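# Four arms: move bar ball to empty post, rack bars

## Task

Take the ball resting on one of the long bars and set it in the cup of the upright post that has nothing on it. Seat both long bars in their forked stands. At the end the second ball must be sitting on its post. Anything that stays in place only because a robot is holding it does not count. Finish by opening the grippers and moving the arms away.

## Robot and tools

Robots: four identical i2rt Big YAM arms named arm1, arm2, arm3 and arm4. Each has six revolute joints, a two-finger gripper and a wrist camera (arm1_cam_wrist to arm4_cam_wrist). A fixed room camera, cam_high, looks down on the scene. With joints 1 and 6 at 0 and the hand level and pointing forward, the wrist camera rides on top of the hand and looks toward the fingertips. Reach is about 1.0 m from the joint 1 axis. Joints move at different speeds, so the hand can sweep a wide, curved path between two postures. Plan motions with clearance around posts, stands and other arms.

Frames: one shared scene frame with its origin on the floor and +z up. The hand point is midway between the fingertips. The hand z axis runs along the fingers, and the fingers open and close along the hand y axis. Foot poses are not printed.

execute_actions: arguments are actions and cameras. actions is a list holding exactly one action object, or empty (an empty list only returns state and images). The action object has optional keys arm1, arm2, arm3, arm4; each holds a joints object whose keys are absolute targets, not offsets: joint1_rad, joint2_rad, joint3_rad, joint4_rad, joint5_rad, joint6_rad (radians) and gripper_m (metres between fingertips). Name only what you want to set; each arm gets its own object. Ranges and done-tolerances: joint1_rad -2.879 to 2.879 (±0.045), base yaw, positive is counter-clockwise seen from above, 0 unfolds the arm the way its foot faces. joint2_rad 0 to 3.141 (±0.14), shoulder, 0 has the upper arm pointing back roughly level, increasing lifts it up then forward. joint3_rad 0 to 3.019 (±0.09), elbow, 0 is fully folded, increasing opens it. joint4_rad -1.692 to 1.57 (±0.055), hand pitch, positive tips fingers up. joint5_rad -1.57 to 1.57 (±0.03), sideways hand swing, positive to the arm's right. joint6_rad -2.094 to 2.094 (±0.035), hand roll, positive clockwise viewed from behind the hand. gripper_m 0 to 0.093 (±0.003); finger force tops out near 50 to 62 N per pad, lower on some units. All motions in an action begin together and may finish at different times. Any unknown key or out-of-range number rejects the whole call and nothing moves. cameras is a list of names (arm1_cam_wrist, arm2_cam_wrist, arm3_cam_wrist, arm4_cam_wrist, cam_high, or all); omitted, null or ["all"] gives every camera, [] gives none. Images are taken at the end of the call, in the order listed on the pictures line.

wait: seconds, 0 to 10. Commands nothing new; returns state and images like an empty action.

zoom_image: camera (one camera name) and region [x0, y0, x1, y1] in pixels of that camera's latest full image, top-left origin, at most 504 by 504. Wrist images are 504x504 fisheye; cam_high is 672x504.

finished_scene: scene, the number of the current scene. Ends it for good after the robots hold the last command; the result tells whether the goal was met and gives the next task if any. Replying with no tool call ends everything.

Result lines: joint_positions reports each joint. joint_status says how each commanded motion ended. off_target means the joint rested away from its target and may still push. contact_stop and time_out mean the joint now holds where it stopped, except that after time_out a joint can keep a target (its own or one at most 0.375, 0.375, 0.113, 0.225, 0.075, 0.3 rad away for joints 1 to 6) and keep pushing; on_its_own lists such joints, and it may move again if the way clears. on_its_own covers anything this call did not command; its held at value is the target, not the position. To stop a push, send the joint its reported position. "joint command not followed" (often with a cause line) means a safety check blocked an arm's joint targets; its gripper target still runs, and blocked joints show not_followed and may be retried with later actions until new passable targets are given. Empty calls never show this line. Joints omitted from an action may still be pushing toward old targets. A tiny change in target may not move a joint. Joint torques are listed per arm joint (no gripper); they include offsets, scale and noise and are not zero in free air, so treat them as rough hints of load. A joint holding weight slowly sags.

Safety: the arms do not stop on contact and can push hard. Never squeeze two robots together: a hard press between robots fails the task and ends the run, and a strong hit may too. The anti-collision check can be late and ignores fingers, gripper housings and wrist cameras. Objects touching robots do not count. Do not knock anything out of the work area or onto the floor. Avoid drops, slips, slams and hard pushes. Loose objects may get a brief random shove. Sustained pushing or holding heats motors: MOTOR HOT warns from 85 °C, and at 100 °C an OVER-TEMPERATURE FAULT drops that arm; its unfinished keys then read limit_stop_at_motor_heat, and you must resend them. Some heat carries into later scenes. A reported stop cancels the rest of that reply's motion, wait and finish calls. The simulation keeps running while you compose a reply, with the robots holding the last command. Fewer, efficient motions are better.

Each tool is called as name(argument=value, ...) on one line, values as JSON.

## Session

execute_actions(actions=[])

Scene clock: 0.00 s.
Joint torques (N m, as the arm reports them, + toward a larger angle): no reading
arm1.joint_positions: joint1_rad=+0.174 joint2_rad=+0.585 joint3_rad=+1.344 joint4_rad=-1.375 joint5_rad=+0.270 joint6_rad=-0.141 gripper_m=+0.095
arm1.joint_status: not commanded
arm1.hand: x=+1.2288 y=-0.0070 z=+1.3570 quat_wxyz=(+0.103, -0.876, -0.101, +0.460) (m; scene frame)
arm2.joint_positions: joint1_rad=+0.350 joint2_rad=+0.468 joint3_rad=+1.365 joint4_rad=-1.202 joint5_rad=+0.263 joint6_rad=+0.171 gripper_m=+0.094
arm2.joint_status: not commanded
arm2.hand: x=+0.0177 y=+1.2575 z=+1.3557 quat_wxyz=(-0.455, -0.573, -0.567, +0.378) (m; scene frame)
arm3.joint_positions: joint1_rad=-0.225 joint2_rad=+0.450 joint3_rad=+1.350 joint4_rad=-1.258 joint5_rad=+0.056 joint6_rad=-0.177 gripper_m=+0.094
arm3.joint_status: not commanded
arm3.hand: x=-1.2776 y=-0.0491 z=+1.3957 quat_wxyz=(-0.552, -0.038, -0.821, +0.140) (m; scene frame)
arm4.joint_positions: joint1_rad=+0.049 joint2_rad=+0.503 joint3_rad=+1.358 joint4_rad=-1.468 joint5_rad=+0.009 joint6_rad=-0.096 gripper_m=+0.094
arm4.joint_status: not commanded
arm4.hand: x=-0.0006 y=-1.2680 z=+1.2792 quat_wxyz=(-0.337, +0.662, -0.596, -0.304) (m; scene frame)
pictures: arm1_cam_wrist, arm2_cam_wrist, arm3_cam_wrist, arm4_cam_wrist, cam_high
Images, in order (width x height): arm1_cam_wrist 504x504, arm2_cam_wrist 504x504, arm3_cam_wrist 504x504, arm4_cam_wrist 504x504, cam_high 672x504.

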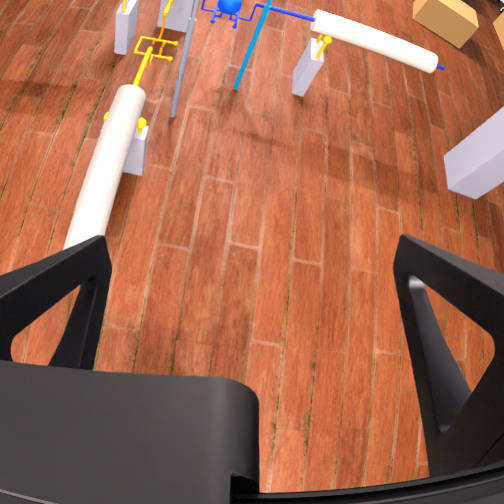

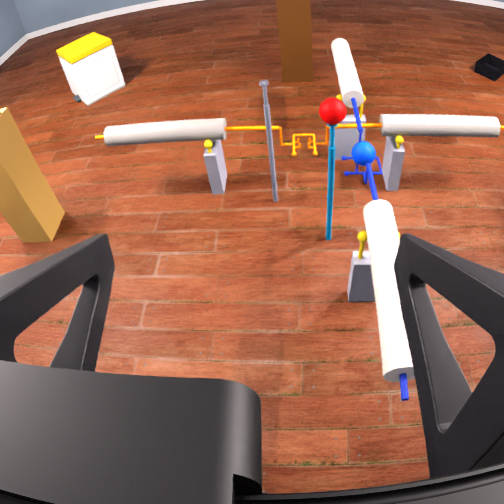

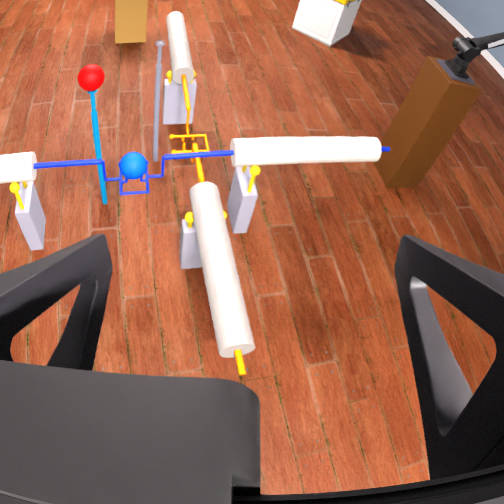

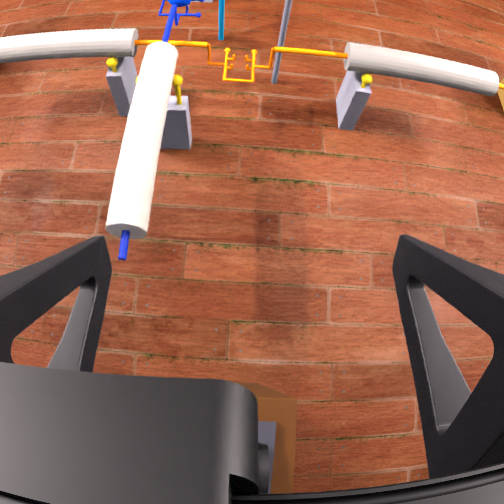

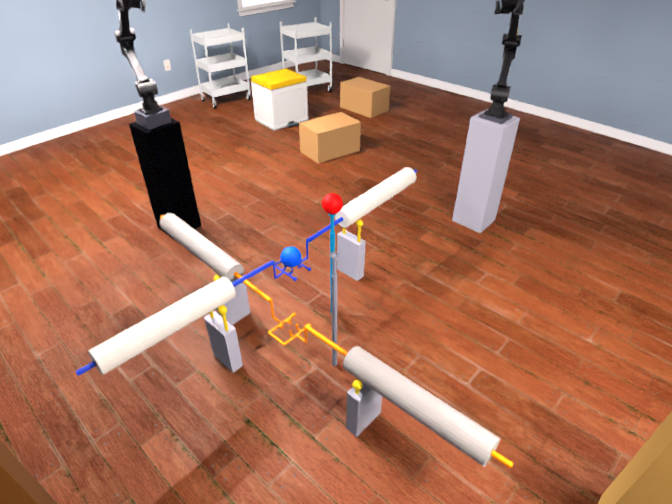

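Mirror layout in y, with the bar in nearly the same place.

execute_actions(actions=[{"arm4":{"joints":{"joint1_rad":0.595,"joint2_rad":2.22,"joint3_rad":1.225,"joint4_rad":-0.54,"joint5_rad":0,"joint6_rad":0.57}},"arm2":{"joints":{"joint1_rad":-0.535,"joint2_rad":2.21,"joint3_rad":1.23,"joint4_rad":-0.53,"joint5_rad":0,"joint6_rad":-0.54}},"arm1":{"joints":{"joint1_rad":-0.06,"joint2_rad":2.3,"joint3_rad":1.0,"joint4_rad":1.55,"joint5_rad":0,"joint6_rad":0}},"arm3":{"joints":{"joint1_rad":0,"joint2_rad":2.3,"joint3_rad":1.0,"joint4_rad":1.55,"joint5_rad":0,"joint6_rad":0}}}])

Scene clock: 2.77 s.
Joint torques (N m, as the arm reports them, + toward a larger angle): arm1=[ -2.   -20.22   3.72   2.85   0.05   0.05] | arm2=[  1.26 -15.9    6.74   0.89  -0.18  -0.05] | arm3=[  1.19 -15.59   4.86   2.57  -0.17  -0.01] | arm4=[  0.4  -22.4    4.82   0.88   0.01   0.13]
arm1.joint_positions: joint1_rad=-0.058 joint2_rad=+2.310 joint3_rad=+0.996 joint4_rad=+1.530 joint5_rad=+0.002 joint6_rad=-0.009 gripper_m=+0.095
arm1.joint_status: all done
arm1.hand: x=+0.7854 y=+0.0044 z=+0.8839 quat_wxyz=(+0.009, -0.627, -0.003, +0.779) (m; scene frame)
arm2.joint_positions: joint1_rad=-0.543 joint2_rad=+2.221 joint3_rad=+1.214 joint4_rad=-0.546 joint5_rad=+0.001 joint6_rad=-0.532 gripper_m=+0.094
arm2.joint_status: all done
arm2.hand: x=-0.2600 y=+1.0097 z=+0.5850 quat_wxyz=(-0.001, -0.707, -0.707, +0.002) (m; scene frame)
arm3.joint_positions: joint1_rad=-0.009 joint2_rad=+2.296 joint3_rad=+0.991 joint4_rad=+1.525 joint5_rad=+0.002 joint6_rad=-0.008 gripper_m=+0.094
arm3.joint_status: all done
arm3.hand: x=-0.7857 y=-0.0132 z=+0.8781 quat_wxyz=(-0.779, -0.003, -0.626, +0.012) (m; scene frame)
arm4.joint_positions: joint1_rad=+0.593 joint2_rad=+2.231 joint3_rad=+1.211 joint4_rad=-0.549 joint5_rad=+0.002 joint6_rad=+0.555 gripper_m=+0.094
arm4.joint_status: all done
arm4.hand: x=-0.2675 y=-1.0203 z=+0.5731 quat_wxyz=(+0.003, +0.707, -0.707, +0.004) (m; scene frame)
pictures: arm1_cam_wrist, arm2_cam_wrist, arm3_cam_wrist, arm4_cam_wrist, cam_high
Images, in order (width x height): arm1_cam_wrist 504x504, arm2_cam_wrist 504x504, arm3_cam_wrist 504x504, arm4_cam_wrist 504x504, cam_high 672x504.

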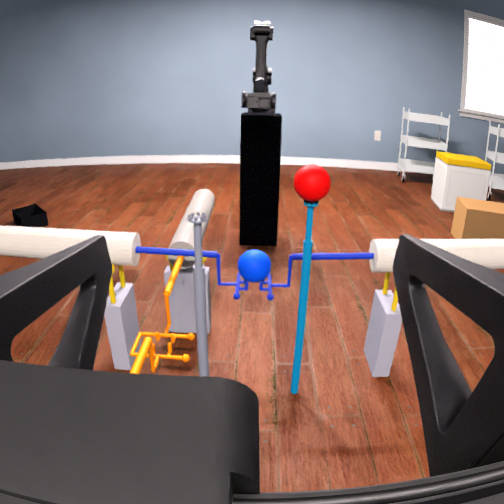

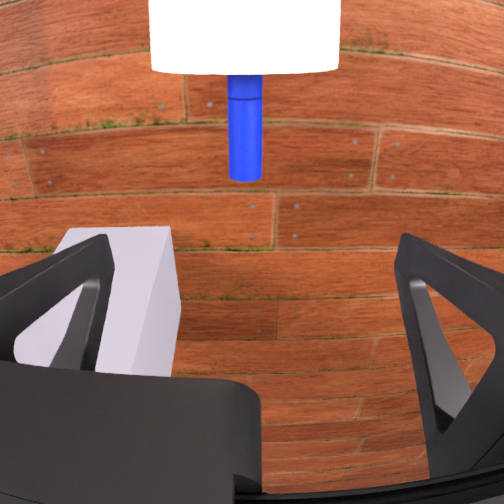

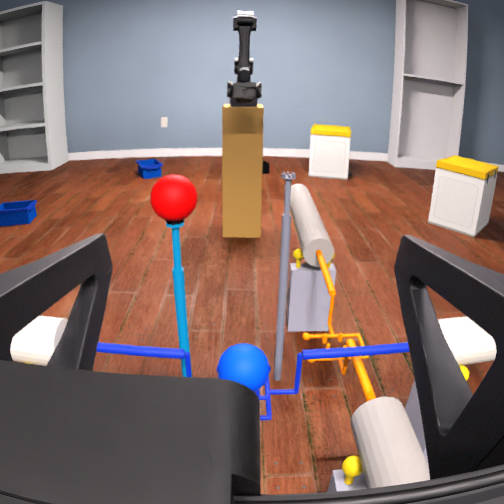

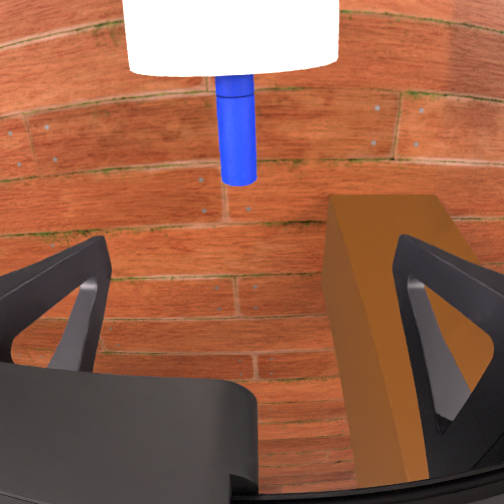

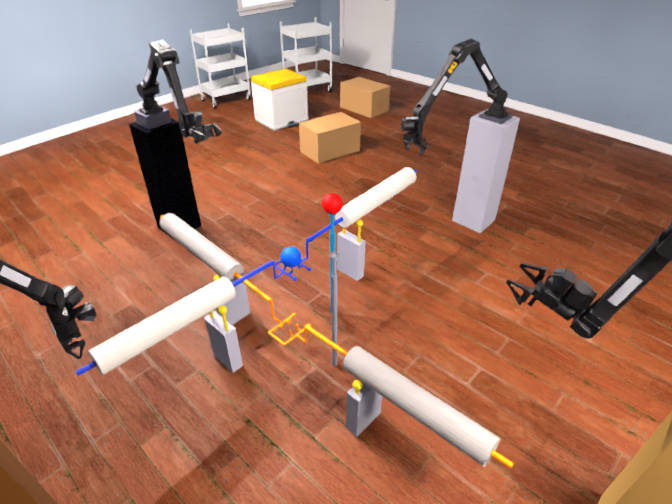

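execute_actions(actions=[{"arm4":{"joints":{"joint1_rad":0.61,"joint2_rad":2.54,"joint3_rad":1.355,"joint4_rad":-0.34,"gripper_m":0.06}},"arm2":{"joints":{"joint2_rad":2.55,"joint3_rad":1.368,"joint4_rad":-0.32,"gripper_m":0.06}}}], cameras=["arm2_cam_wrist","arm4_cam_wrist"])

Scene clock: 4.03 s.
Joint torques (N m, as the arm reports them, + toward a larger angle): arm1=[ -1.94 -20.67   3.74   2.83   0.06   0.05] | arm2=[ 1.65 -8.86  4.59  0.85  0.07 -0.02] | arm3=[  0.17 -16.34   4.98   2.54  -0.05  -0.04] | arm4=[  0.85 -11.37   3.03   1.43  -0.27   0.07]
arm1.joint_positions: joint1_rad=-0.058 joint2_rad=+2.310 joint3_rad=+0.996 joint4_rad=+1.530 joint5_rad=+0.002 joint6_rad=-0.009 gripper_m=+0.095
arm1.joint_status: not commanded
arm1.hand: x=+0.7854 y=+0.0044 z=+0.8839 quat_wxyz=(+0.009, -0.627, -0.003, +0.779) (m; scene frame)
arm2.joint_positions: joint1_rad=-0.544 joint2_rad=+2.445 joint3_rad=+1.377 joint4_rad=-0.328 joint5_rad=-0.003 joint6_rad=-0.535 gripper_m=+0.060
arm2.joint_status: all done
arm2.hand: x=-0.2945 y=+0.9512 z=+0.5063 quat_wxyz=(-0.022, -0.704, -0.705, +0.078) (m; scene frame)
arm3.joint_positions: joint1_rad=-0.009 joint2_rad=+2.296 joint3_rad=+0.991 joint4_rad=+1.525 joint5_rad=+0.002 joint6_rad=-0.008 gripper_m=+0.094
arm3.joint_status: not commanded
arm3.hand: x=-0.7857 y=-0.0132 z=+0.8781 quat_wxyz=(-0.779, -0.003, -0.626, +0.012) (m; scene frame)
arm4.joint_positions: joint1_rad=+0.604 joint2_rad=+2.413 joint3_rad=+1.371 joint4_rad=-0.352 joint5_rad=+0.009 joint6_rad=+0.559 gripper_m=+0.060
arm4.joint_status: all done
arm4.hand: x=-0.3126 y=-0.9587 z=+0.5154 quat_wxyz=(-0.019, +0.707, -0.702, -0.080) (m; scene frame)
pictures: arm2_cam_wrist, arm4_cam_wrist
Images, in order (width x height): arm2_cam_wrist 504x504, arm4_cam_wrist 504x504.

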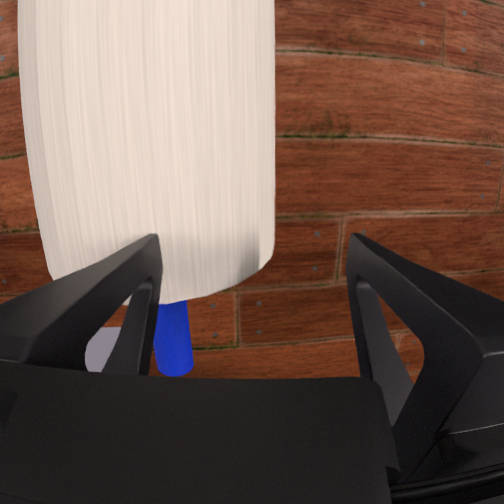

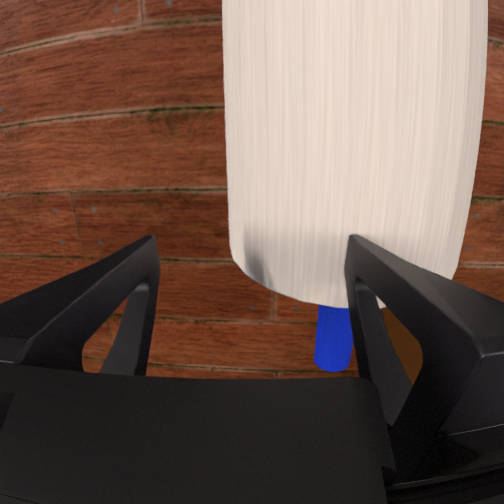

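The path swung onto the sleeves. Backing off and descending in smaller steps.

execute_actions(actions=[{"arm4":{"joints":{"joint2_rad":2.34,"gripper_m":0.093}},"arm2":{"joints":{"joint2_rad":2.35,"gripper_m":0.093}}}], cameras=[])

execute_actions(actions=[{"arm4":{"joints":{"joint3_rad":1.26,"joint4_rad":-0.47}},"arm2":{"joints":{"joint3_rad":1.25,"joint4_rad":-0.46}}}], cameras=[])

execute_actions(actions=[{"arm4":{"joints":{"joint2_rad":2.44,"joint3_rad":1.30,"joint4_rad":-0.40}},"arm2":{"joints":{"joint2_rad":2.445,"joint3_rad":1.30,"joint4_rad":-0.385}}}], cameras=[])

execute_actions(actions=[{"arm4":{"joints":{"joint2_rad":2.54,"joint3_rad":1.35,"joint4_rad":-0.34}},"arm2":{"joints":{"joint2_rad":2.555,"joint3_rad":1.365,"joint4_rad":-0.32}}}])

Scene clock: 5.53 s.
Joint torques (N m, as the arm reports them, + toward a larger angle): arm1=[ -2.01 -20.61   3.69   2.89   0.05   0.05] | arm2=[  1.37 -18.15   6.52   0.73  -0.3    0.  ] | arm3=[  0.59 -16.69   4.8    2.79  -0.12   0.01] | arm4=[ -0.48 -24.49   4.88   0.83   0.23   0.06]
arm1.joint_positions: joint1_rad=-0.058 joint2_rad=+2.310 joint3_rad=+0.996 joint4_rad=+1.530 joint5_rad=+0.002 joint6_rad=-0.009 gripper_m=+0.095
arm1.joint_status: not commanded
arm1.hand: x=+0.7854 y=+0.0044 z=+0.8839 quat_wxyz=(+0.009, -0.627, -0.003, +0.779) (m; scene frame)
arm2.joint_positions: joint1_rad=-0.542 joint2_rad=+2.369 joint3_rad=+1.360 joint4_rad=-0.323 joint5_rad=+0.004 joint6_rad=-0.536 gripper_m=+0.093
arm2.joint_status: all done
arm2.hand: x=-0.3043 y=+0.9342 z=+0.5455 quat_wxyz=(-0.026, -0.701, -0.704, +0.109) (m; scene frame)
arm3.joint_positions: joint1_rad=-0.009 joint2_rad=+2.296 joint3_rad=+0.991 joint4_rad=+1.525 joint5_rad=+0.002 joint6_rad=-0.008 gripper_m=+0.094
arm3.joint_status: not commanded
arm3.hand: x=-0.7857 y=-0.0132 z=+0.8781 quat_wxyz=(-0.779, -0.003, -0.626, +0.012) (m; scene frame)
arm4.joint_positions: joint1_rad=+0.620 joint2_rad=+2.349 joint3_rad=+1.349 joint4_rad=-0.339 joint5_rad=-0.003 joint6_rad=+0.561 gripper_m=+0.093
arm4.joint_status: all done
arm4.hand: x=-0.3298 y=-0.9534 z=+0.5470 quat_wxyz=(-0.018, +0.711, -0.695, -0.108) (m; scene frame)
pictures: none
No camera images: the call's "cameras" was empty. Leave "cameras" out to get every camera's image.

Scene clock: 6.50 s.
Joint torques (N m, as the arm reports them, + toward a larger angle): arm1=[ -1.9  -20.65   3.75   2.86   0.06   0.03] | arm2=[  1.1  -16.42   5.75   0.    -0.29   0.  ] | arm3=[  0.47 -16.22   4.77   2.81  -0.04  -0.07] | arm4=[ -0.29 -22.29   4.42   0.26   0.2    0.09]
arm1.joint_positions: joint1_rad=-0.058 joint2_rad=+2.310 joint3_rad=+0.996 joint4_rad=+1.530 joint5_rad=+0.002 joint6_rad=-0.009 gripper_m=+0.095
arm1.joint_status: not commanded
arm1.hand: x=+0.7854 y=+0.0044 z=+0.8839 quat_wxyz=(+0.009, -0.627, -0.003, +0.779) (m; scene frame)
arm2.joint_positions: joint1_rad=-0.542 joint2_rad=+2.364 joint3_rad=+1.233 joint4_rad=-0.449 joint5_rad=+0.004 joint6_rad=-0.536 gripper_m=+0.093
arm2.joint_status: all done
arm2.hand: x=-0.2521 y=+1.0229 z=+0.5190 quat_wxyz=(+0.004, -0.705, -0.709, -0.011) (m; scene frame)
arm3.joint_positions: joint1_rad=-0.009 joint2_rad=+2.296 joint3_rad=+0.991 joint4_rad=+1.525 joint5_rad=+0.002 joint6_rad=-0.008 gripper_m=+0.094
arm3.joint_status: not commanded
arm3.hand: x=-0.7857 y=-0.0132 z=+0.8781 quat_wxyz=(-0.779, -0.003, -0.626, +0.012) (m; scene frame)
arm4.joint_positions: joint1_rad=+0.620 joint2_rad=+2.344 joint3_rad=+1.246 joint4_rad=-0.466 joint5_rad=-0.003 joint6_rad=+0.561 gripper_m=+0.093
arm4.joint_status: all done
arm4.hand: x=-0.2811 y=-1.0275 z=+0.5245 quat_wxyz=(+0.006, +0.715, -0.699, +0.002) (m; scene frame)
pictures: none
No camera images: the call's "cameras" was empty. Leave "cameras" out to get every camera's image.

Scene clock: 7.40 s.
Joint torques (N m, as the arm reports them, + toward a larger angle): arm1=[ -1.89 -20.64   3.72   2.85   0.06   0.05] | arm2=[  1.56 -15.77   5.31   0.67  -0.32  -0.02] | arm3=[  1.68 -16.17   4.67   2.85  -0.11  -0.04] | arm4=[ -0.86 -22.55   3.78   0.92   0.2    0.07]
arm1.joint_positions: joint1_rad=-0.058 joint2_rad=+2.310 joint3_rad=+0.996 joint4_rad=+1.530 joint5_rad=+0.002 joint6_rad=-0.009 gripper_m=+0.095
arm1.joint_status: not commanded
arm1.hand: x=+0.7854 y=+0.0044 z=+0.8839 quat_wxyz=(+0.009, -0.627, -0.003, +0.779) (m; scene frame)
arm2.joint_positions: joint1_rad=-0.542 joint2_rad=+2.445 joint3_rad=+1.286 joint4_rad=-0.400 joint5_rad=+0.004 joint6_rad=-0.536 gripper_m=+0.093
arm2.joint_status: all done
arm2.hand: x=-0.2583 y=+1.0124 z=+0.4882 quat_wxyz=(+0.002, -0.705, -0.709, +0.000) (m; scene frame)
arm3.joint_positions: joint1_rad=-0.009 joint2_rad=+2.296 joint3_rad=+0.991 joint4_rad=+1.525 joint5_rad=+0.002 joint6_rad=-0.008 gripper_m=+0.094
arm3.joint_status: not commanded
arm3.hand: x=-0.7857 y=-0.0132 z=+0.8781 quat_wxyz=(-0.779, -0.003, -0.626, +0.012) (m; scene frame)
arm4.joint_positions: joint1_rad=+0.620 joint2_rad=+2.444 joint3_rad=+1.290 joint4_rad=-0.406 joint5_rad=-0.003 joint6_rad=+0.561 gripper_m=+0.093
arm4.joint_status: all done
arm4.hand: x=-0.2824 y=-1.0261 z=+0.4828 quat_wxyz=(+0.005, +0.715, -0.699, +0.000) (m; scene frame)
pictures: none
No camera images: the call's "cameras" was empty. Leave "cameras" out to get every camera's image.

Scene clock: 8.40 s.
Joint torques (N m, as the arm reports them, + toward a larger angle): arm1=[ -1.86 -20.61   3.73   2.79   0.06   0.04] | arm2=[  1.32 -16.44   4.81   0.99  -0.28  -0.02] | arm3=[  0.67 -15.81   4.63   2.55  -0.14   0.05] | arm4=[ -0.68 -22.57   3.23   0.7    0.21   0.08]
arm1.joint_positions: joint1_rad=-0.058 joint2_rad=+2.310 joint3_rad=+0.996 joint4_rad=+1.530 joint5_rad=+0.002 joint6_rad=-0.009 gripper_m=+0.095
arm1.joint_status: not commanded
arm1.hand: x=+0.7854 y=+0.0044 z=+0.8839 quat_wxyz=(+0.009, -0.627, -0.003, +0.779) (m; scene frame)
arm2.joint_positions: joint1_rad=-0.542 joint2_rad=+2.560 joint3_rad=+1.355 joint4_rad=-0.333 joint5_rad=+0.004 joint6_rad=-0.536 gripper_m=+0.093
arm2.joint_status: all done
arm2.hand: x=-0.2621 y=+1.0059 z=+0.4418 quat_wxyz=(-0.001, -0.705, -0.709, +0.010) (m; scene frame)
arm3.joint_positions: joint1_rad=-0.009 joint2_rad=+2.296 joint3_rad=+0.991 joint4_rad=+1.525 joint5_rad=+0.002 joint6_rad=-0.008 gripper_m=+0.094
arm3.joint_status: not commanded
arm3.hand: x=-0.7857 y=-0.0132 z=+0.8781 quat_wxyz=(-0.779, -0.003, -0.626, +0.012) (m; scene frame)
arm4.joint_positions: joint1_rad=+0.620 joint2_rad=+2.544 joint3_rad=+1.342 joint4_rad=-0.345 joint5_rad=-0.003 joint6_rad=+0.561 gripper_m=+0.093
arm4.joint_status: all done
arm4.hand: x=-0.2847 y=-1.0232 z=+0.4419 quat_wxyz=(+0.004, +0.715, -0.699, -0.007) (m; scene frame)
pictures: arm1_cam_wrist, arm2_cam_wrist, arm3_cam_wrist, arm4_cam_wrist, cam_high
Images, in order (width x height): arm1_cam_wrist 504x504, arm2_cam_wrist 504x504, arm3_cam_wrist 504x504, arm4_cam_wrist 504x504, cam_high 672x504.

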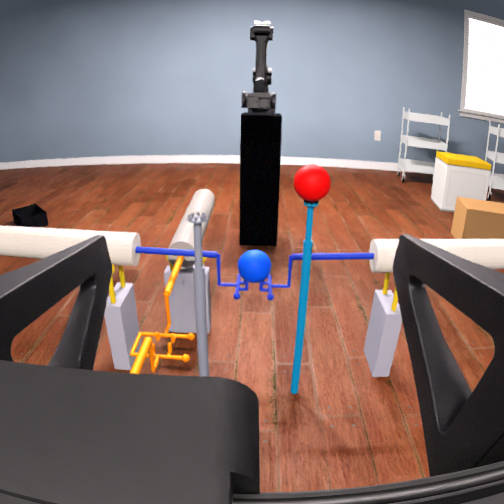

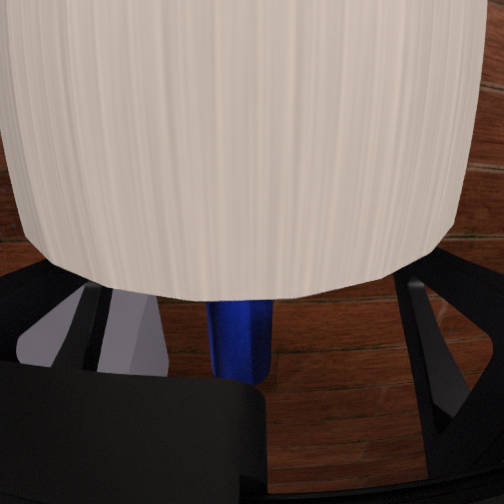

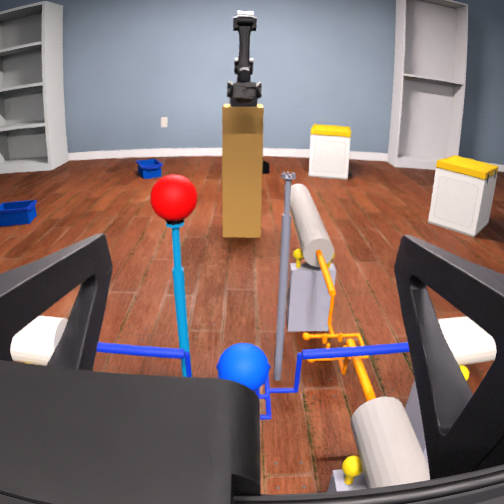

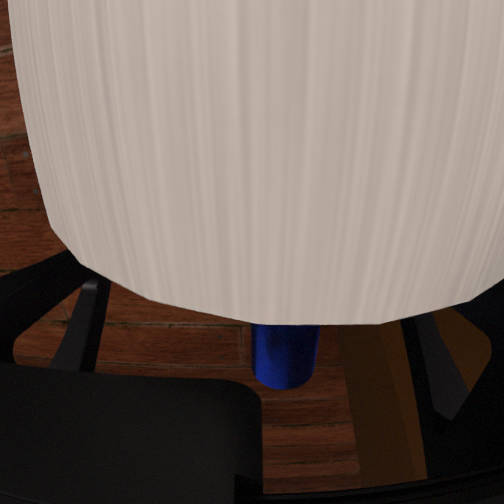

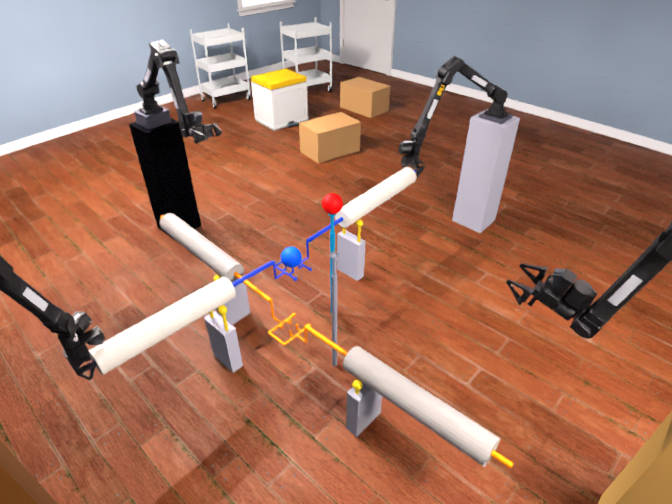

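execute_actions(actions=[{"arm4":{"joints":{"joint1_rad":0.59,"gripper_m":0.045}},"arm2":{"joints":{"joint2_rad":2.585,"gripper_m":0.045}}}], cameras=[])

execute_actions(actions=[{"arm4":{"joints":{"gripper_m":0}},"arm2":{"joints":{"gripper_m":0}}}], cameras=[])

execute_actions(actions=[{"arm4":{"joints":{"joint2_rad":2.32,"joint3_rad":1.265,"joint4_rad":-0.46}},"arm2":{"joints":{"joint2_rad":2.31,"joint3_rad":1.26,"joint4_rad":-0.45}}}], cameras=["arm3_cam_wrist"])

Scene clock: 9.53 s.
Joint torques (N m, as the arm reports them, + toward a larger angle): arm1=[ -1.91 -20.61   3.71   2.84   0.06   0.04] | arm2=[  1.37 -15.46   4.55   0.79  -0.31  -0.02] | arm3=[  0.95 -15.6    4.7    2.83  -0.02   0.02] | arm4=[ -0.54 -22.49   3.29   0.84   0.23   0.08]
arm1.joint_positions: joint1_rad=-0.058 joint2_rad=+2.310 joint3_rad=+0.996 joint4_rad=+1.530 joint5_rad=+0.002 joint6_rad=-0.009 gripper_m=+0.095
arm1.joint_status: not commanded
arm1.hand: x=+0.7854 y=+0.0044 z=+0.8839 quat_wxyz=(+0.009, -0.627, -0.003, +0.779) (m; scene frame)
arm2.joint_positions: joint1_rad=-0.542 joint2_rad=+2.576 joint3_rad=+1.355 joint4_rad=-0.333 joint5_rad=+0.004 joint6_rad=-0.536 gripper_m=+0.045
arm2.joint_status: all done
arm2.hand: x=-0.2584 y=+1.0121 z=+0.4342 quat_wxyz=(+0.001, -0.705, -0.709, +0.002) (m; scene frame)
arm3.joint_positions: joint1_rad=-0.009 joint2_rad=+2.296 joint3_rad=+0.991 joint4_rad=+1.525 joint5_rad=+0.002 joint6_rad=-0.008 gripper_m=+0.094
arm3.joint_status: not commanded
arm3.hand: x=-0.7857 y=-0.0132 z=+0.8781 quat_wxyz=(-0.779, -0.003, -0.626, +0.012) (m; scene frame)
arm4.joint_positions: joint1_rad=+0.601 joint2_rad=+2.544 joint3_rad=+1.342 joint4_rad=-0.345 joint5_rad=-0.003 joint6_rad=+0.561 gripper_m=+0.045
arm4.joint_status: all done
arm4.hand: x=-0.2766 y=-1.0180 z=+0.4418 quat_wxyz=(+0.004, +0.708, -0.706, -0.007) (m; scene frame)
pictures: none
No camera images: the call's "cameras" was empty. Leave "cameras" out to get every camera's image.

Scene clock: 10.13 s.
Joint torques (N m, as the arm reports them, + toward a larger angle): arm1=[ -1.96 -20.55   3.69   2.85   0.06   0.04] | arm2=[  1.36 -15.13   4.47   0.92  -0.16   0.  ] | arm3=[  0.61 -16.     4.68   2.81  -0.11  -0.05] | arm4=[ -0.52 -22.48   3.25   0.75   0.03   0.21]
arm1.joint_positions: joint1_rad=-0.058 joint2_rad=+2.310 joint3_rad=+0.996 joint4_rad=+1.530 joint5_rad=+0.002 joint6_rad=-0.009 gripper_m=+0.095
arm1.joint_status: not commanded
arm1.hand: x=+0.7854 y=+0.0044 z=+0.8839 quat_wxyz=(+0.009, -0.627, -0.003, +0.779) (m; scene frame)
arm2.joint_positions: joint1_rad=-0.541 joint2_rad=+2.576 joint3_rad=+1.355 joint4_rad=-0.333 joint5_rad=+0.001 joint6_rad=-0.536 gripper_m=+0.018
arm2.joint_status: gripper_m off_target (ended at +0.018, target +0.000)
arm2.hand: x=-0.2579 y=+1.0118 z=+0.4342 quat_wxyz=(+0.000, -0.705, -0.709, +0.002) (m; scene frame)
arm3.joint_positions: joint1_rad=-0.009 joint2_rad=+2.296 joint3_rad=+0.991 joint4_rad=+1.525 joint5_rad=+0.002 joint6_rad=-0.008 gripper_m=+0.094
arm3.joint_status: not commanded
arm3.hand: x=-0.7857 y=-0.0132 z=+0.8781 quat_wxyz=(-0.779, -0.003, -0.626, +0.012) (m; scene frame)
arm4.joint_positions: joint1_rad=+0.601 joint2_rad=+2.544 joint3_rad=+1.342 joint4_rad=-0.346 joint5_rad=+0.002 joint6_rad=+0.550 gripper_m=+0.018
arm4.joint_status: gripper_m off_target (ended at +0.018, target +0.000)
arm4.hand: x=-0.2752 y=-1.0177 z=+0.4417 quat_wxyz=(+0.001, +0.712, -0.702, -0.006) (m; scene frame)
pictures: none
No camera images: the call's "cameras" was empty. Leave "cameras" out to get every camera's image.

Scene clock: 11.23 s.
Joint torques (N m, as the arm reports them, + toward a larger angle): arm1=[ -2.07 -20.62   3.71   2.86   0.05   0.04] | arm2=[  0.86 -18.4    6.01   0.18  -0.12  -0.05] | arm3=[  1.49 -15.06   4.57   2.55  -0.14  -0.03] | arm4=[  0.21 -24.03   4.46   0.48   0.04   0.29]
arm1.joint_positions: joint1_rad=-0.058 joint2_rad=+2.310 joint3_rad=+0.996 joint4_rad=+1.530 joint5_rad=+0.002 joint6_rad=-0.009 gripper_m=+0.095
arm1.joint_status: not commanded
arm1.hand: x=+0.7854 y=+0.0044 z=+0.8839 quat_wxyz=(+0.009, -0.627, -0.003, +0.779) (m; scene frame)
arm2.joint_positions: joint1_rad=-0.537 joint2_rad=+2.355 joint3_rad=+1.241 joint4_rad=-0.443 joint5_rad=+0.000 joint6_rad=-0.532 gripper_m=+0.018
arm2.joint_status: all done
arm2.hand: x=-0.2549 y=+1.0125 z=+0.5250 quat_wxyz=(+0.000, -0.705, -0.709, +0.001) (m; scene frame)
arm3.joint_positions: joint1_rad=-0.009 joint2_rad=+2.296 joint3_rad=+0.991 joint4_rad=+1.525 joint5_rad=+0.002 joint6_rad=-0.008 gripper_m=+0.094
arm3.joint_status: not commanded
arm3.hand: x=-0.7857 y=-0.0132 z=+0.8781 quat_wxyz=(-0.779, -0.003, -0.626, +0.012) (m; scene frame)
arm4.joint_positions: joint1_rad=+0.591 joint2_rad=+2.348 joint3_rad=+1.250 joint4_rad=-0.458 joint5_rad=+0.001 joint6_rad=+0.542 gripper_m=+0.018
arm4.joint_status: all done
arm4.hand: x=-0.2696 y=-1.0166 z=+0.5231 quat_wxyz=(+0.003, +0.712, -0.703, -0.002) (m; scene frame)
pictures: arm3_cam_wrist
Images, in order (width x height): arm3_cam_wrist 504x504.

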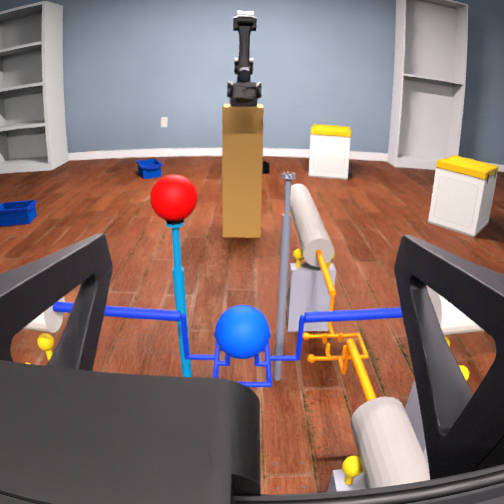

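execute_actions(actions=[{"arm4":{"joints":{"joint2_rad":2.085,"joint3_rad":1.22,"joint4_rad":-0.645,"joint6_rad":0.55}},"arm2":{"joints":{"joint2_rad":2.07,"joint3_rad":1.215,"joint4_rad":-0.645}}}], cameras=[])

execute_actions(actions=[{"arm4":{"joints":{"joint2_rad":1.915,"joint3_rad":1.25,"joint4_rad":-0.84}},"arm2":{"joints":{"joint2_rad":1.897,"joint3_rad":1.25,"joint4_rad":-0.84}}}], cameras=[])

execute_actions(actions=[{"arm4":{"joints":{"joint2_rad":1.77,"joint3_rad":1.34,"joint4_rad":-1.075}},"arm2":{"joints":{"joint2_rad":1.75,"joint3_rad":1.335,"joint4_rad":-1.075}}}], cameras=[])

execute_actions(actions=[{"arm4":{"joints":{"joint1_rad":0.672,"joint2_rad":1.595,"joint3_rad":1.20,"joint4_rad":-1.115,"joint6_rad":0.62}},"arm2":{"joints":{"joint1_rad":-0.476,"joint2_rad":1.855,"joint3_rad":1.64,"joint4_rad":-1.245,"joint6_rad":-0.466}}}], cameras=[])

execute_actions(actions=[{"arm4":{"joints":{"joint1_rad":0.594,"joint2_rad":1.375,"joint3_rad":0.965,"joint4_rad":-1.09,"joint6_rad":0.54}},"arm2":{"joints":{"joint1_rad":-0.313,"joint2_rad":1.9,"joint3_rad":1.70,"joint4_rad":-1.26,"joint6_rad":-0.303}}}], cameras=["arm3_cam_wrist"])

Scene clock: 13.77 s.
Joint torques (N m, as the arm reports them, + toward a larger angle): arm1=[ -2.02 -20.87   3.73   2.87   0.05   0.05] | arm2=[  1.35 -16.69   8.1    0.31  -0.29  -0.08] | arm3=[  0.18 -16.27   4.76   2.52  -0.1    0.  ] | arm4=[  0.31 -22.45   6.06   0.58   0.07   0.08]
arm1.joint_positions: joint1_rad=-0.058 joint2_rad=+2.310 joint3_rad=+0.996 joint4_rad=+1.530 joint5_rad=+0.002 joint6_rad=-0.009 gripper_m=+0.095
arm1.joint_status: not commanded
arm1.hand: x=+0.7854 y=+0.0044 z=+0.8839 quat_wxyz=(+0.009, -0.627, -0.003, +0.779) (m; scene frame)
arm2.joint_positions: joint1_rad=-0.540 joint2_rad=+2.104 joint3_rad=+1.190 joint4_rad=-0.646 joint5_rad=+0.003 joint6_rad=-0.535 gripper_m=+0.018
arm2.joint_status: all done
arm2.hand: x=-0.2570 y=+1.0130 z=+0.6367 quat_wxyz=(+0.002, -0.705, -0.709, -0.001) (m; scene frame)
arm3.joint_positions: joint1_rad=-0.009 joint2_rad=+2.296 joint3_rad=+0.991 joint4_rad=+1.525 joint5_rad=+0.002 joint6_rad=-0.008 gripper_m=+0.094
arm3.joint_status: not commanded
arm3.hand: x=-0.7857 y=-0.0132 z=+0.8781 quat_wxyz=(-0.779, -0.003, -0.626, +0.012) (m; scene frame)
arm4.joint_positions: joint1_rad=+0.593 joint2_rad=+2.106 joint3_rad=+1.199 joint4_rad=-0.647 joint5_rad=+0.000 joint6_rad=+0.538 gripper_m=+0.018
arm4.joint_status: all done
arm4.hand: x=-0.2701 y=-1.0161 z=+0.6312 quat_wxyz=(+0.003, +0.713, -0.701, -0.003) (m; scene frame)
pictures: none
No camera images: the call's "cameras" was empty. Leave "cameras" out to get every camera's image.

Scene clock: 14.83 s.
Joint torques (N m, as the arm reports them, + toward a larger angle): arm1=[ -1.83 -20.8    3.77   2.85   0.05   0.04] | arm2=[  0.73 -15.31  11.6    0.02  -0.1   -0.04] | arm3=[  1.12 -15.66   4.79   2.61  -0.1    0.03] | arm4=[ -0.01 -21.25   8.58   0.04  -0.11   0.12]
arm1.joint_positions: joint1_rad=-0.058 joint2_rad=+2.310 joint3_rad=+0.996 joint4_rad=+1.530 joint5_rad=+0.002 joint6_rad=-0.009 gripper_m=+0.095
arm1.joint_status: not commanded
arm1.hand: x=+0.7854 y=+0.0044 z=+0.8839 quat_wxyz=(+0.009, -0.627, -0.003, +0.779) (m; scene frame)
arm2.joint_positions: joint1_rad=-0.537 joint2_rad=+1.924 joint3_rad=+1.197 joint4_rad=-0.830 joint5_rad=-0.001 joint6_rad=-0.533 gripper_m=+0.018
arm2.joint_status: all done
arm2.hand: x=-0.2539 y=+1.0137 z=+0.7257 quat_wxyz=(-0.001, -0.705, -0.709, +0.000) (m; scene frame)
arm3.joint_positions: joint1_rad=-0.009 joint2_rad=+2.296 joint3_rad=+0.991 joint4_rad=+1.525 joint5_rad=+0.002 joint6_rad=-0.008 gripper_m=+0.094
arm3.joint_status: not commanded
arm3.hand: x=-0.7857 y=-0.0132 z=+0.8781 quat_wxyz=(-0.779, -0.003, -0.626, +0.012) (m; scene frame)
arm4.joint_positions: joint1_rad=+0.593 joint2_rad=+1.930 joint3_rad=+1.208 joint4_rad=-0.830 joint5_rad=+0.005 joint6_rad=+0.538 gripper_m=+0.018
arm4.joint_status: all done
arm4.hand: x=-0.2678 y=-1.0171 z=+0.7190 quat_wxyz=(+0.000, +0.713, -0.701, -0.003) (m; scene frame)
pictures: none
No camera images: the call's "cameras" was empty. Leave "cameras" out to get every camera's image.

Scene clock: 15.93 s.
Joint torques (N m, as the arm reports them, + toward a larger angle): arm1=[ -1.95 -20.73   3.74   2.84   0.05   0.04] | arm2=[  1.02 -14.76  13.54  -0.13   0.    -0.04] | arm3=[  1.95 -15.88   4.6    2.62  -0.13   0.  ] | arm4=[  0.55 -20.57  10.09  -0.17  -0.2    0.1 ]
arm1.joint_positions: joint1_rad=-0.058 joint2_rad=+2.310 joint3_rad=+0.996 joint4_rad=+1.530 joint5_rad=+0.002 joint6_rad=-0.009 gripper_m=+0.095
arm1.joint_status: not commanded
arm1.hand: x=+0.7854 y=+0.0044 z=+0.8839 quat_wxyz=(+0.009, -0.627, -0.003, +0.779) (m; scene frame)
arm2.joint_positions: joint1_rad=-0.536 joint2_rad=+1.776 joint3_rad=+1.275 joint4_rad=-1.059 joint5_rad=-0.002 joint6_rad=-0.532 gripper_m=+0.018
arm2.joint_status: all done
arm2.hand: x=-0.2529 y=+1.0146 z=+0.8206 quat_wxyz=(-0.001, -0.705, -0.709, -0.002) (m; scene frame)
arm3.joint_positions: joint1_rad=-0.009 joint2_rad=+2.296 joint3_rad=+0.991 joint4_rad=+1.525 joint5_rad=+0.002 joint6_rad=-0.008 gripper_m=+0.094
arm3.joint_status: not commanded
arm3.hand: x=-0.7857 y=-0.0132 z=+0.8781 quat_wxyz=(-0.779, -0.003, -0.626, +0.012) (m; scene frame)
arm4.joint_positions: joint1_rad=+0.593 joint2_rad=+1.787 joint3_rad=+1.289 joint4_rad=-1.060 joint5_rad=+0.007 joint6_rad=+0.538 gripper_m=+0.018
arm4.joint_status: all done
arm4.hand: x=-0.2668 y=-1.0169 z=+0.8137 quat_wxyz=(+0.000, +0.713, -0.701, +0.000) (m; scene frame)
pictures: none
No camera images: the call's "cameras" was empty. Leave "cameras" out to get every camera's image.

Scene clock: 16.90 s.
Joint torques (N m, as the arm reports them, + toward a larger angle): arm1=[ -1.8  -20.72   3.73   2.84   0.06   0.04] | arm2=[  1.55 -17.6   16.4   -0.04  -0.17   0.08] | arm3=[  1.67 -16.7    4.83   2.43  -0.07  -0.02] | arm4=[ -0.08 -18.14   8.97   0.57   0.09   0.02]
arm1.joint_positions: joint1_rad=-0.058 joint2_rad=+2.310 joint3_rad=+0.996 joint4_rad=+1.530 joint5_rad=+0.002 joint6_rad=-0.009 gripper_m=+0.095
arm1.joint_status: not commanded
arm1.hand: x=+0.7854 y=+0.0044 z=+0.8839 quat_wxyz=(+0.009, -0.627, -0.003, +0.779) (m; scene frame)
arm2.joint_positions: joint1_rad=-0.481 joint2_rad=+1.894 joint3_rad=+1.552 joint4_rad=-1.236 joint5_rad=+0.001 joint6_rad=-0.471 gripper_m=+0.018
arm2.joint_status: all done
arm2.hand: x=-0.2571 y=+0.9460 z=+0.8561 quat_wxyz=(+0.003, -0.707, -0.707, -0.010) (m; scene frame)
arm3.joint_positions: joint1_rad=-0.009 joint2_rad=+2.296 joint3_rad=+0.991 joint4_rad=+1.525 joint5_rad=+0.002 joint6_rad=-0.008 gripper_m=+0.094
arm3.joint_status: not commanded
arm3.hand: x=-0.7857 y=-0.0132 z=+0.8781 quat_wxyz=(-0.779, -0.003, -0.626, +0.012) (m; scene frame)
arm4.joint_positions: joint1_rad=+0.675 joint2_rad=+1.616 joint3_rad=+1.168 joint4_rad=-1.118 joint5_rad=+0.000 joint6_rad=+0.616 gripper_m=+0.018
arm4.joint_status: all done
arm4.hand: x=-0.2693 y=-1.0853 z=+0.8521 quat_wxyz=(+0.005, +0.715, -0.699, +0.003) (m; scene frame)
pictures: none
No camera images: the call's "cameras" was empty. Leave "cameras" out to get every camera's image.

Scene clock: 18.10 s.
Joint torques (N m, as the arm reports them, + toward a larger angle): arm1=[ -2.01 -20.7    3.69   2.87   0.05   0.04] | arm2=[  0.61 -17.88  15.92   0.31  -0.11  -0.04] | arm3=[  1.67 -16.26   4.72   2.71  -0.06   0.  ] | arm4=[ -0.47 -13.56   8.98   0.57  -0.04  -0.21]
arm1.joint_positions: joint1_rad=-0.058 joint2_rad=+2.310 joint3_rad=+0.996 joint4_rad=+1.530 joint5_rad=+0.002 joint6_rad=-0.009 gripper_m=+0.095
arm1.joint_status: not commanded
arm1.hand: x=+0.7854 y=+0.0044 z=+0.8839 quat_wxyz=(+0.009, -0.627, -0.003, +0.779) (m; scene frame)
arm2.joint_positions: joint1_rad=-0.309 joint2_rad=+1.929 joint3_rad=+1.619 joint4_rad=-1.256 joint5_rad=+0.000 joint6_rad=-0.295 gripper_m=+0.018
arm2.joint_status: all done
arm2.hand: x=-0.1729 y=+0.8920 z=+0.8609 quat_wxyz=(+0.000, -0.708, -0.706, -0.004) (m; scene frame)
arm3.joint_positions: joint1_rad=-0.009 joint2_rad=+2.296 joint3_rad=+0.991 joint4_rad=+1.525 joint5_rad=+0.002 joint6_rad=-0.008 gripper_m=+0.094
arm3.joint_status: not commanded
arm3.hand: x=-0.7857 y=-0.0132 z=+0.8781 quat_wxyz=(-0.779, -0.003, -0.626, +0.012) (m; scene frame)
arm4.joint_positions: joint1_rad=+0.604 joint2_rad=+1.391 joint3_rad=+0.932 joint4_rad=-1.093 joint5_rad=+0.003 joint6_rad=+0.554 gripper_m=+0.018
arm4.joint_status: all done
arm4.hand: x=-0.1971 y=-1.1379 z=+0.8582 quat_wxyz=(+0.001, +0.712, -0.702, -0.003) (m; scene frame)
pictures: arm3_cam_wrist
Images, in order (width x height): arm3_cam_wrist 504x504.

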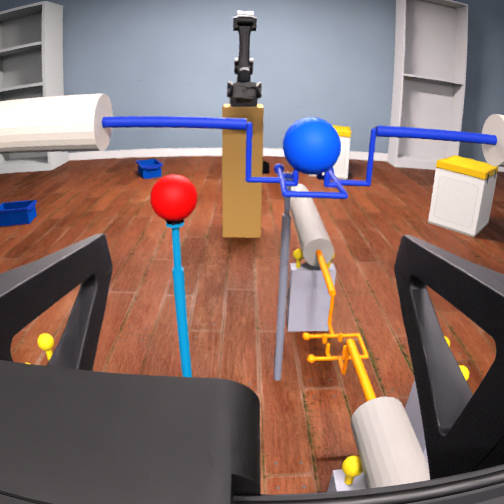

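execute_actions(actions=[{"arm4":{"joints":{"joint1_rad":0.375,"joint2_rad":1.285,"joint3_rad":0.88,"joint4_rad":-1.10,"joint6_rad":0.32}},"arm2":{"joints":{"joint1_rad":-0.18,"joint2_rad":1.835,"joint3_rad":1.595,"joint4_rad":-1.215,"joint6_rad":-0.17}}}], cameras=[])

execute_actions(actions=[{"arm4":{"joints":{"joint1_rad":0.098,"joint2_rad":1.23,"joint3_rad":0.837,"joint4_rad":-1.11,"joint6_rad":0.045}},"arm2":{"joints":{"joint1_rad":-0.019,"joint2_rad":1.815,"joint3_rad":1.565,"joint4_rad":-1.205,"joint6_rad":-0.01}}}], cameras=[])

execute_actions(actions=[{"arm4":{"joints":{"joint1_rad":-0.188,"joint2_rad":1.265,"joint3_rad":0.87,"joint4_rad":-1.10,"joint6_rad":-0.24}},"arm2":{"joints":{"joint1_rad":0.142,"joint2_rad":1.85,"joint3_rad":1.62,"joint4_rad":-1.215,"joint6_rad":0.15}}}], cameras=["arm1_cam_wrist","arm3_cam_wrist","cam_high"])

zoom_image(camera="cam_high", region=[270, 180, 400, 310])

Scene clock: 19.83 s.
Joint torques (N m, as the arm reports them, + toward a larger angle): arm1=[ -2.09 -20.63   3.74   2.83   0.06   0.05] | arm2=[  0.29 -19.9   12.36   0.79  -0.02  -0.02] | arm3=[  2.02 -16.13   4.66   2.49  -0.16  -0.07] | arm4=[ -0.44 -12.29   9.39   0.56  -0.14  -0.16]
arm1.joint_positions: joint1_rad=-0.058 joint2_rad=+2.310 joint3_rad=+0.996 joint4_rad=+1.530 joint5_rad=+0.002 joint6_rad=-0.009 gripper_m=+0.095
arm1.joint_status: not commanded
arm1.hand: x=+0.7854 y=+0.0044 z=+0.8839 quat_wxyz=(+0.009, -0.627, -0.003, +0.779) (m; scene frame)
arm2.joint_positions: joint1_rad=-0.177 joint2_rad=+1.904 joint3_rad=+1.555 joint4_rad=-1.229 joint5_rad=-0.001 joint6_rad=-0.165 gripper_m=+0.018
arm2.joint_status: all done
arm2.hand: x=-0.0950 y=+0.8899 z=+0.8522 quat_wxyz=(+0.003, -0.708, -0.707, -0.009) (m; scene frame)
arm3.joint_positions: joint1_rad=-0.009 joint2_rad=+2.296 joint3_rad=+0.991 joint4_rad=+1.525 joint5_rad=+0.002 joint6_rad=-0.008 gripper_m=+0.094
arm3.joint_status: not commanded
arm3.hand: x=-0.7857 y=-0.0132 z=+0.8781 quat_wxyz=(-0.779, -0.003, -0.626, +0.012) (m; scene frame)
arm4.joint_positions: joint1_rad=+0.383 joint2_rad=+1.308 joint3_rad=+0.840 joint4_rad=-1.103 joint5_rad=+0.005 joint6_rad=+0.331 gripper_m=+0.018
arm4.joint_status: all done
arm4.hand: x=-0.1109 y=-1.1380 z=+0.8539 quat_wxyz=(+0.003, +0.713, -0.702, +0.006) (m; scene frame)
pictures: none
No camera images: the call's "cameras" was empty. Leave "cameras" out to get every camera's image.

Scene clock: 21.03 s.
Joint torques (N m, as the arm reports them, + toward a larger angle): arm1=[ -2.15 -20.71   3.74   2.88   0.08   0.05] | arm2=[  0.65 -19.63  12.16   0.69  -0.08  -0.06] | arm3=[  0.56 -16.25   4.64   2.87  -0.18  -0.04] | arm4=[ -0.34 -11.43   9.17   0.59  -0.18  -0.14]
arm1.joint_positions: joint1_rad=-0.058 joint2_rad=+2.310 joint3_rad=+0.996 joint4_rad=+1.530 joint5_rad=+0.002 joint6_rad=-0.009 gripper_m=+0.095
arm1.joint_status: not commanded
arm1.hand: x=+0.7854 y=+0.0044 z=+0.8839 quat_wxyz=(+0.009, -0.627, -0.003, +0.779) (m; scene frame)
arm2.joint_positions: joint1_rad=-0.015 joint2_rad=+1.884 joint3_rad=+1.526 joint4_rad=-1.215 joint5_rad=+0.000 joint6_rad=-0.002 gripper_m=+0.018
arm2.joint_status: all done
arm2.hand: x=-0.0036 y=+0.8887 z=+0.8537 quat_wxyz=(+0.002, -0.708, -0.706, -0.007) (m; scene frame)
arm3.joint_positions: joint1_rad=-0.009 joint2_rad=+2.296 joint3_rad=+0.991 joint4_rad=+1.525 joint5_rad=+0.002 joint6_rad=-0.008 gripper_m=+0.094
arm3.joint_status: not commanded
arm3.hand: x=-0.7857 y=-0.0132 z=+0.8781 quat_wxyz=(-0.779, -0.003, -0.626, +0.012) (m; scene frame)
arm4.joint_positions: joint1_rad=+0.104 joint2_rad=+1.254 joint3_rad=+0.801 joint4_rad=-1.114 joint5_rad=+0.006 joint6_rad=+0.054 gripper_m=+0.018
arm4.joint_status: all done
arm4.hand: x=-0.0195 y=-1.1363 z=+0.8569 quat_wxyz=(+0.001, +0.712, -0.702, +0.006) (m; scene frame)
pictures: none
No camera images: the call's "cameras" was empty. Leave "cameras" out to get every camera's image.

Scene clock: 22.20 s.
Joint torques (N m, as the arm reports them, + toward a larger angle): arm1=[ -1.81 -20.68   3.7    2.83   0.06   0.05] | arm2=[  0.31 -17.54  15.23   0.56  -0.13  -0.09] | arm3=[  1.48 -15.85   4.65   2.67  -0.1   -0.08] | arm4=[ -0.2  -10.4   10.59   0.25  -0.2   -0.16]
arm1.joint_positions: joint1_rad=-0.058 joint2_rad=+2.310 joint3_rad=+0.996 joint4_rad=+1.530 joint5_rad=+0.002 joint6_rad=-0.009 gripper_m=+0.095
arm1.joint_status: not commanded
arm1.hand: x=+0.7854 y=+0.0044 z=+0.8839 quat_wxyz=(+0.009, -0.627, -0.003, +0.779) (m; scene frame)
arm2.joint_positions: joint1_rad=+0.147 joint2_rad=+1.884 joint3_rad=+1.545 joint4_rad=-1.215 joint5_rad=+0.001 joint6_rad=+0.161 gripper_m=+0.018
arm2.joint_status: all done
arm2.hand: x=+0.0874 y=+0.8883 z=+0.8612 quat_wxyz=(-0.005, -0.709, -0.706, -0.001) (m; scene frame)
arm3.joint_positions: joint1_rad=-0.009 joint2_rad=+2.296 joint3_rad=+0.991 joint4_rad=+1.525 joint5_rad=+0.002 joint6_rad=-0.008 gripper_m=+0.094
arm3.joint_status: not commanded
arm3.hand: x=-0.7857 y=-0.0132 z=+0.8781 quat_wxyz=(-0.779, -0.003, -0.626, +0.012) (m; scene frame)
arm4.joint_positions: joint1_rad=-0.182 joint2_rad=+1.274 joint3_rad=+0.813 joint4_rad=-1.096 joint5_rad=+0.006 joint6_rad=-0.230 gripper_m=+0.018
arm4.joint_status: all done
arm4.hand: x=+0.0711 y=-1.1349 z=+0.8551 quat_wxyz=(-0.003, +0.711, -0.703, +0.004) (m; scene frame)
pictures: arm1_cam_wrist, arm3_cam_wrist, cam_high
Images, in order (width x height): arm1_cam_wrist 504x504, arm3_cam_wrist 504x504, cam_high 672x504.

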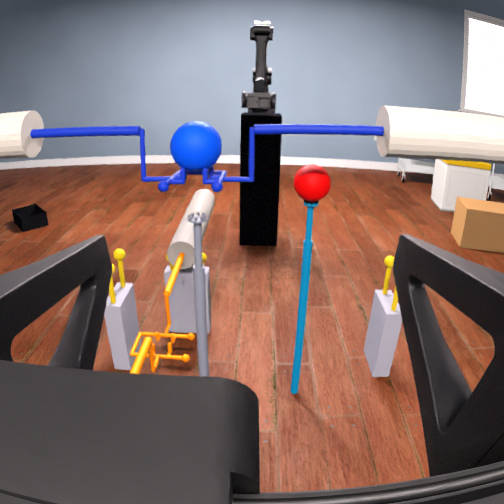

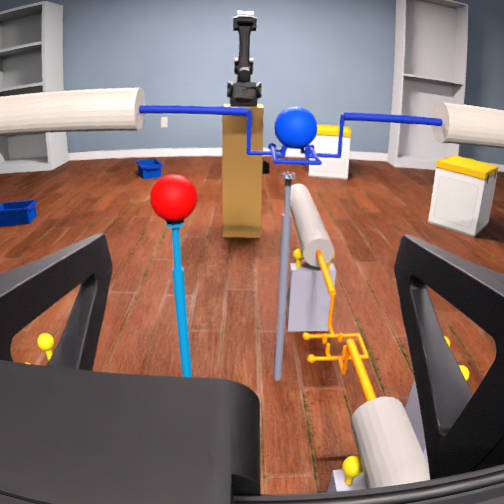

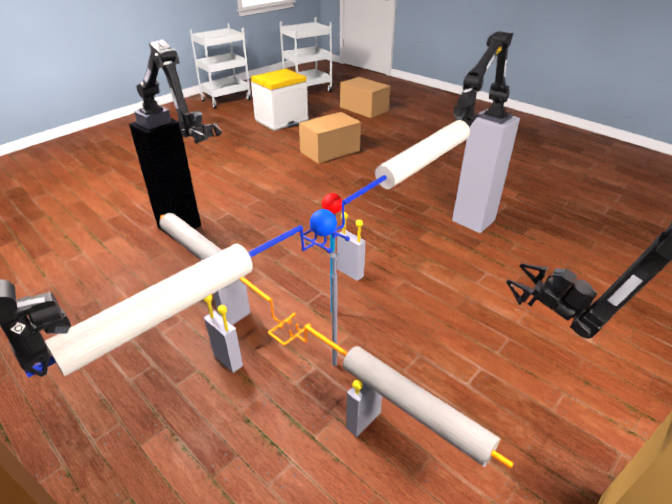

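Region (270, 180, 400, 310) of cam_high's 672x504 image, scaled by 3.877, with more detail than that image has.

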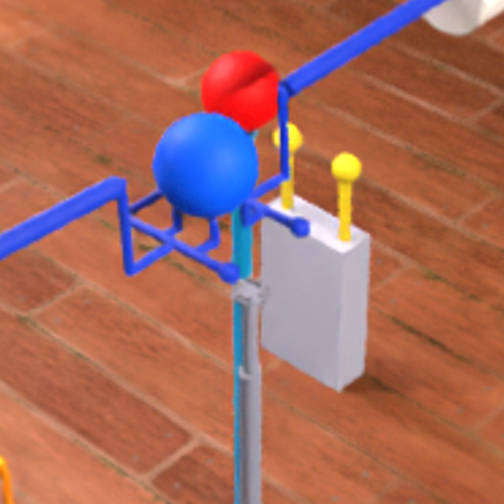

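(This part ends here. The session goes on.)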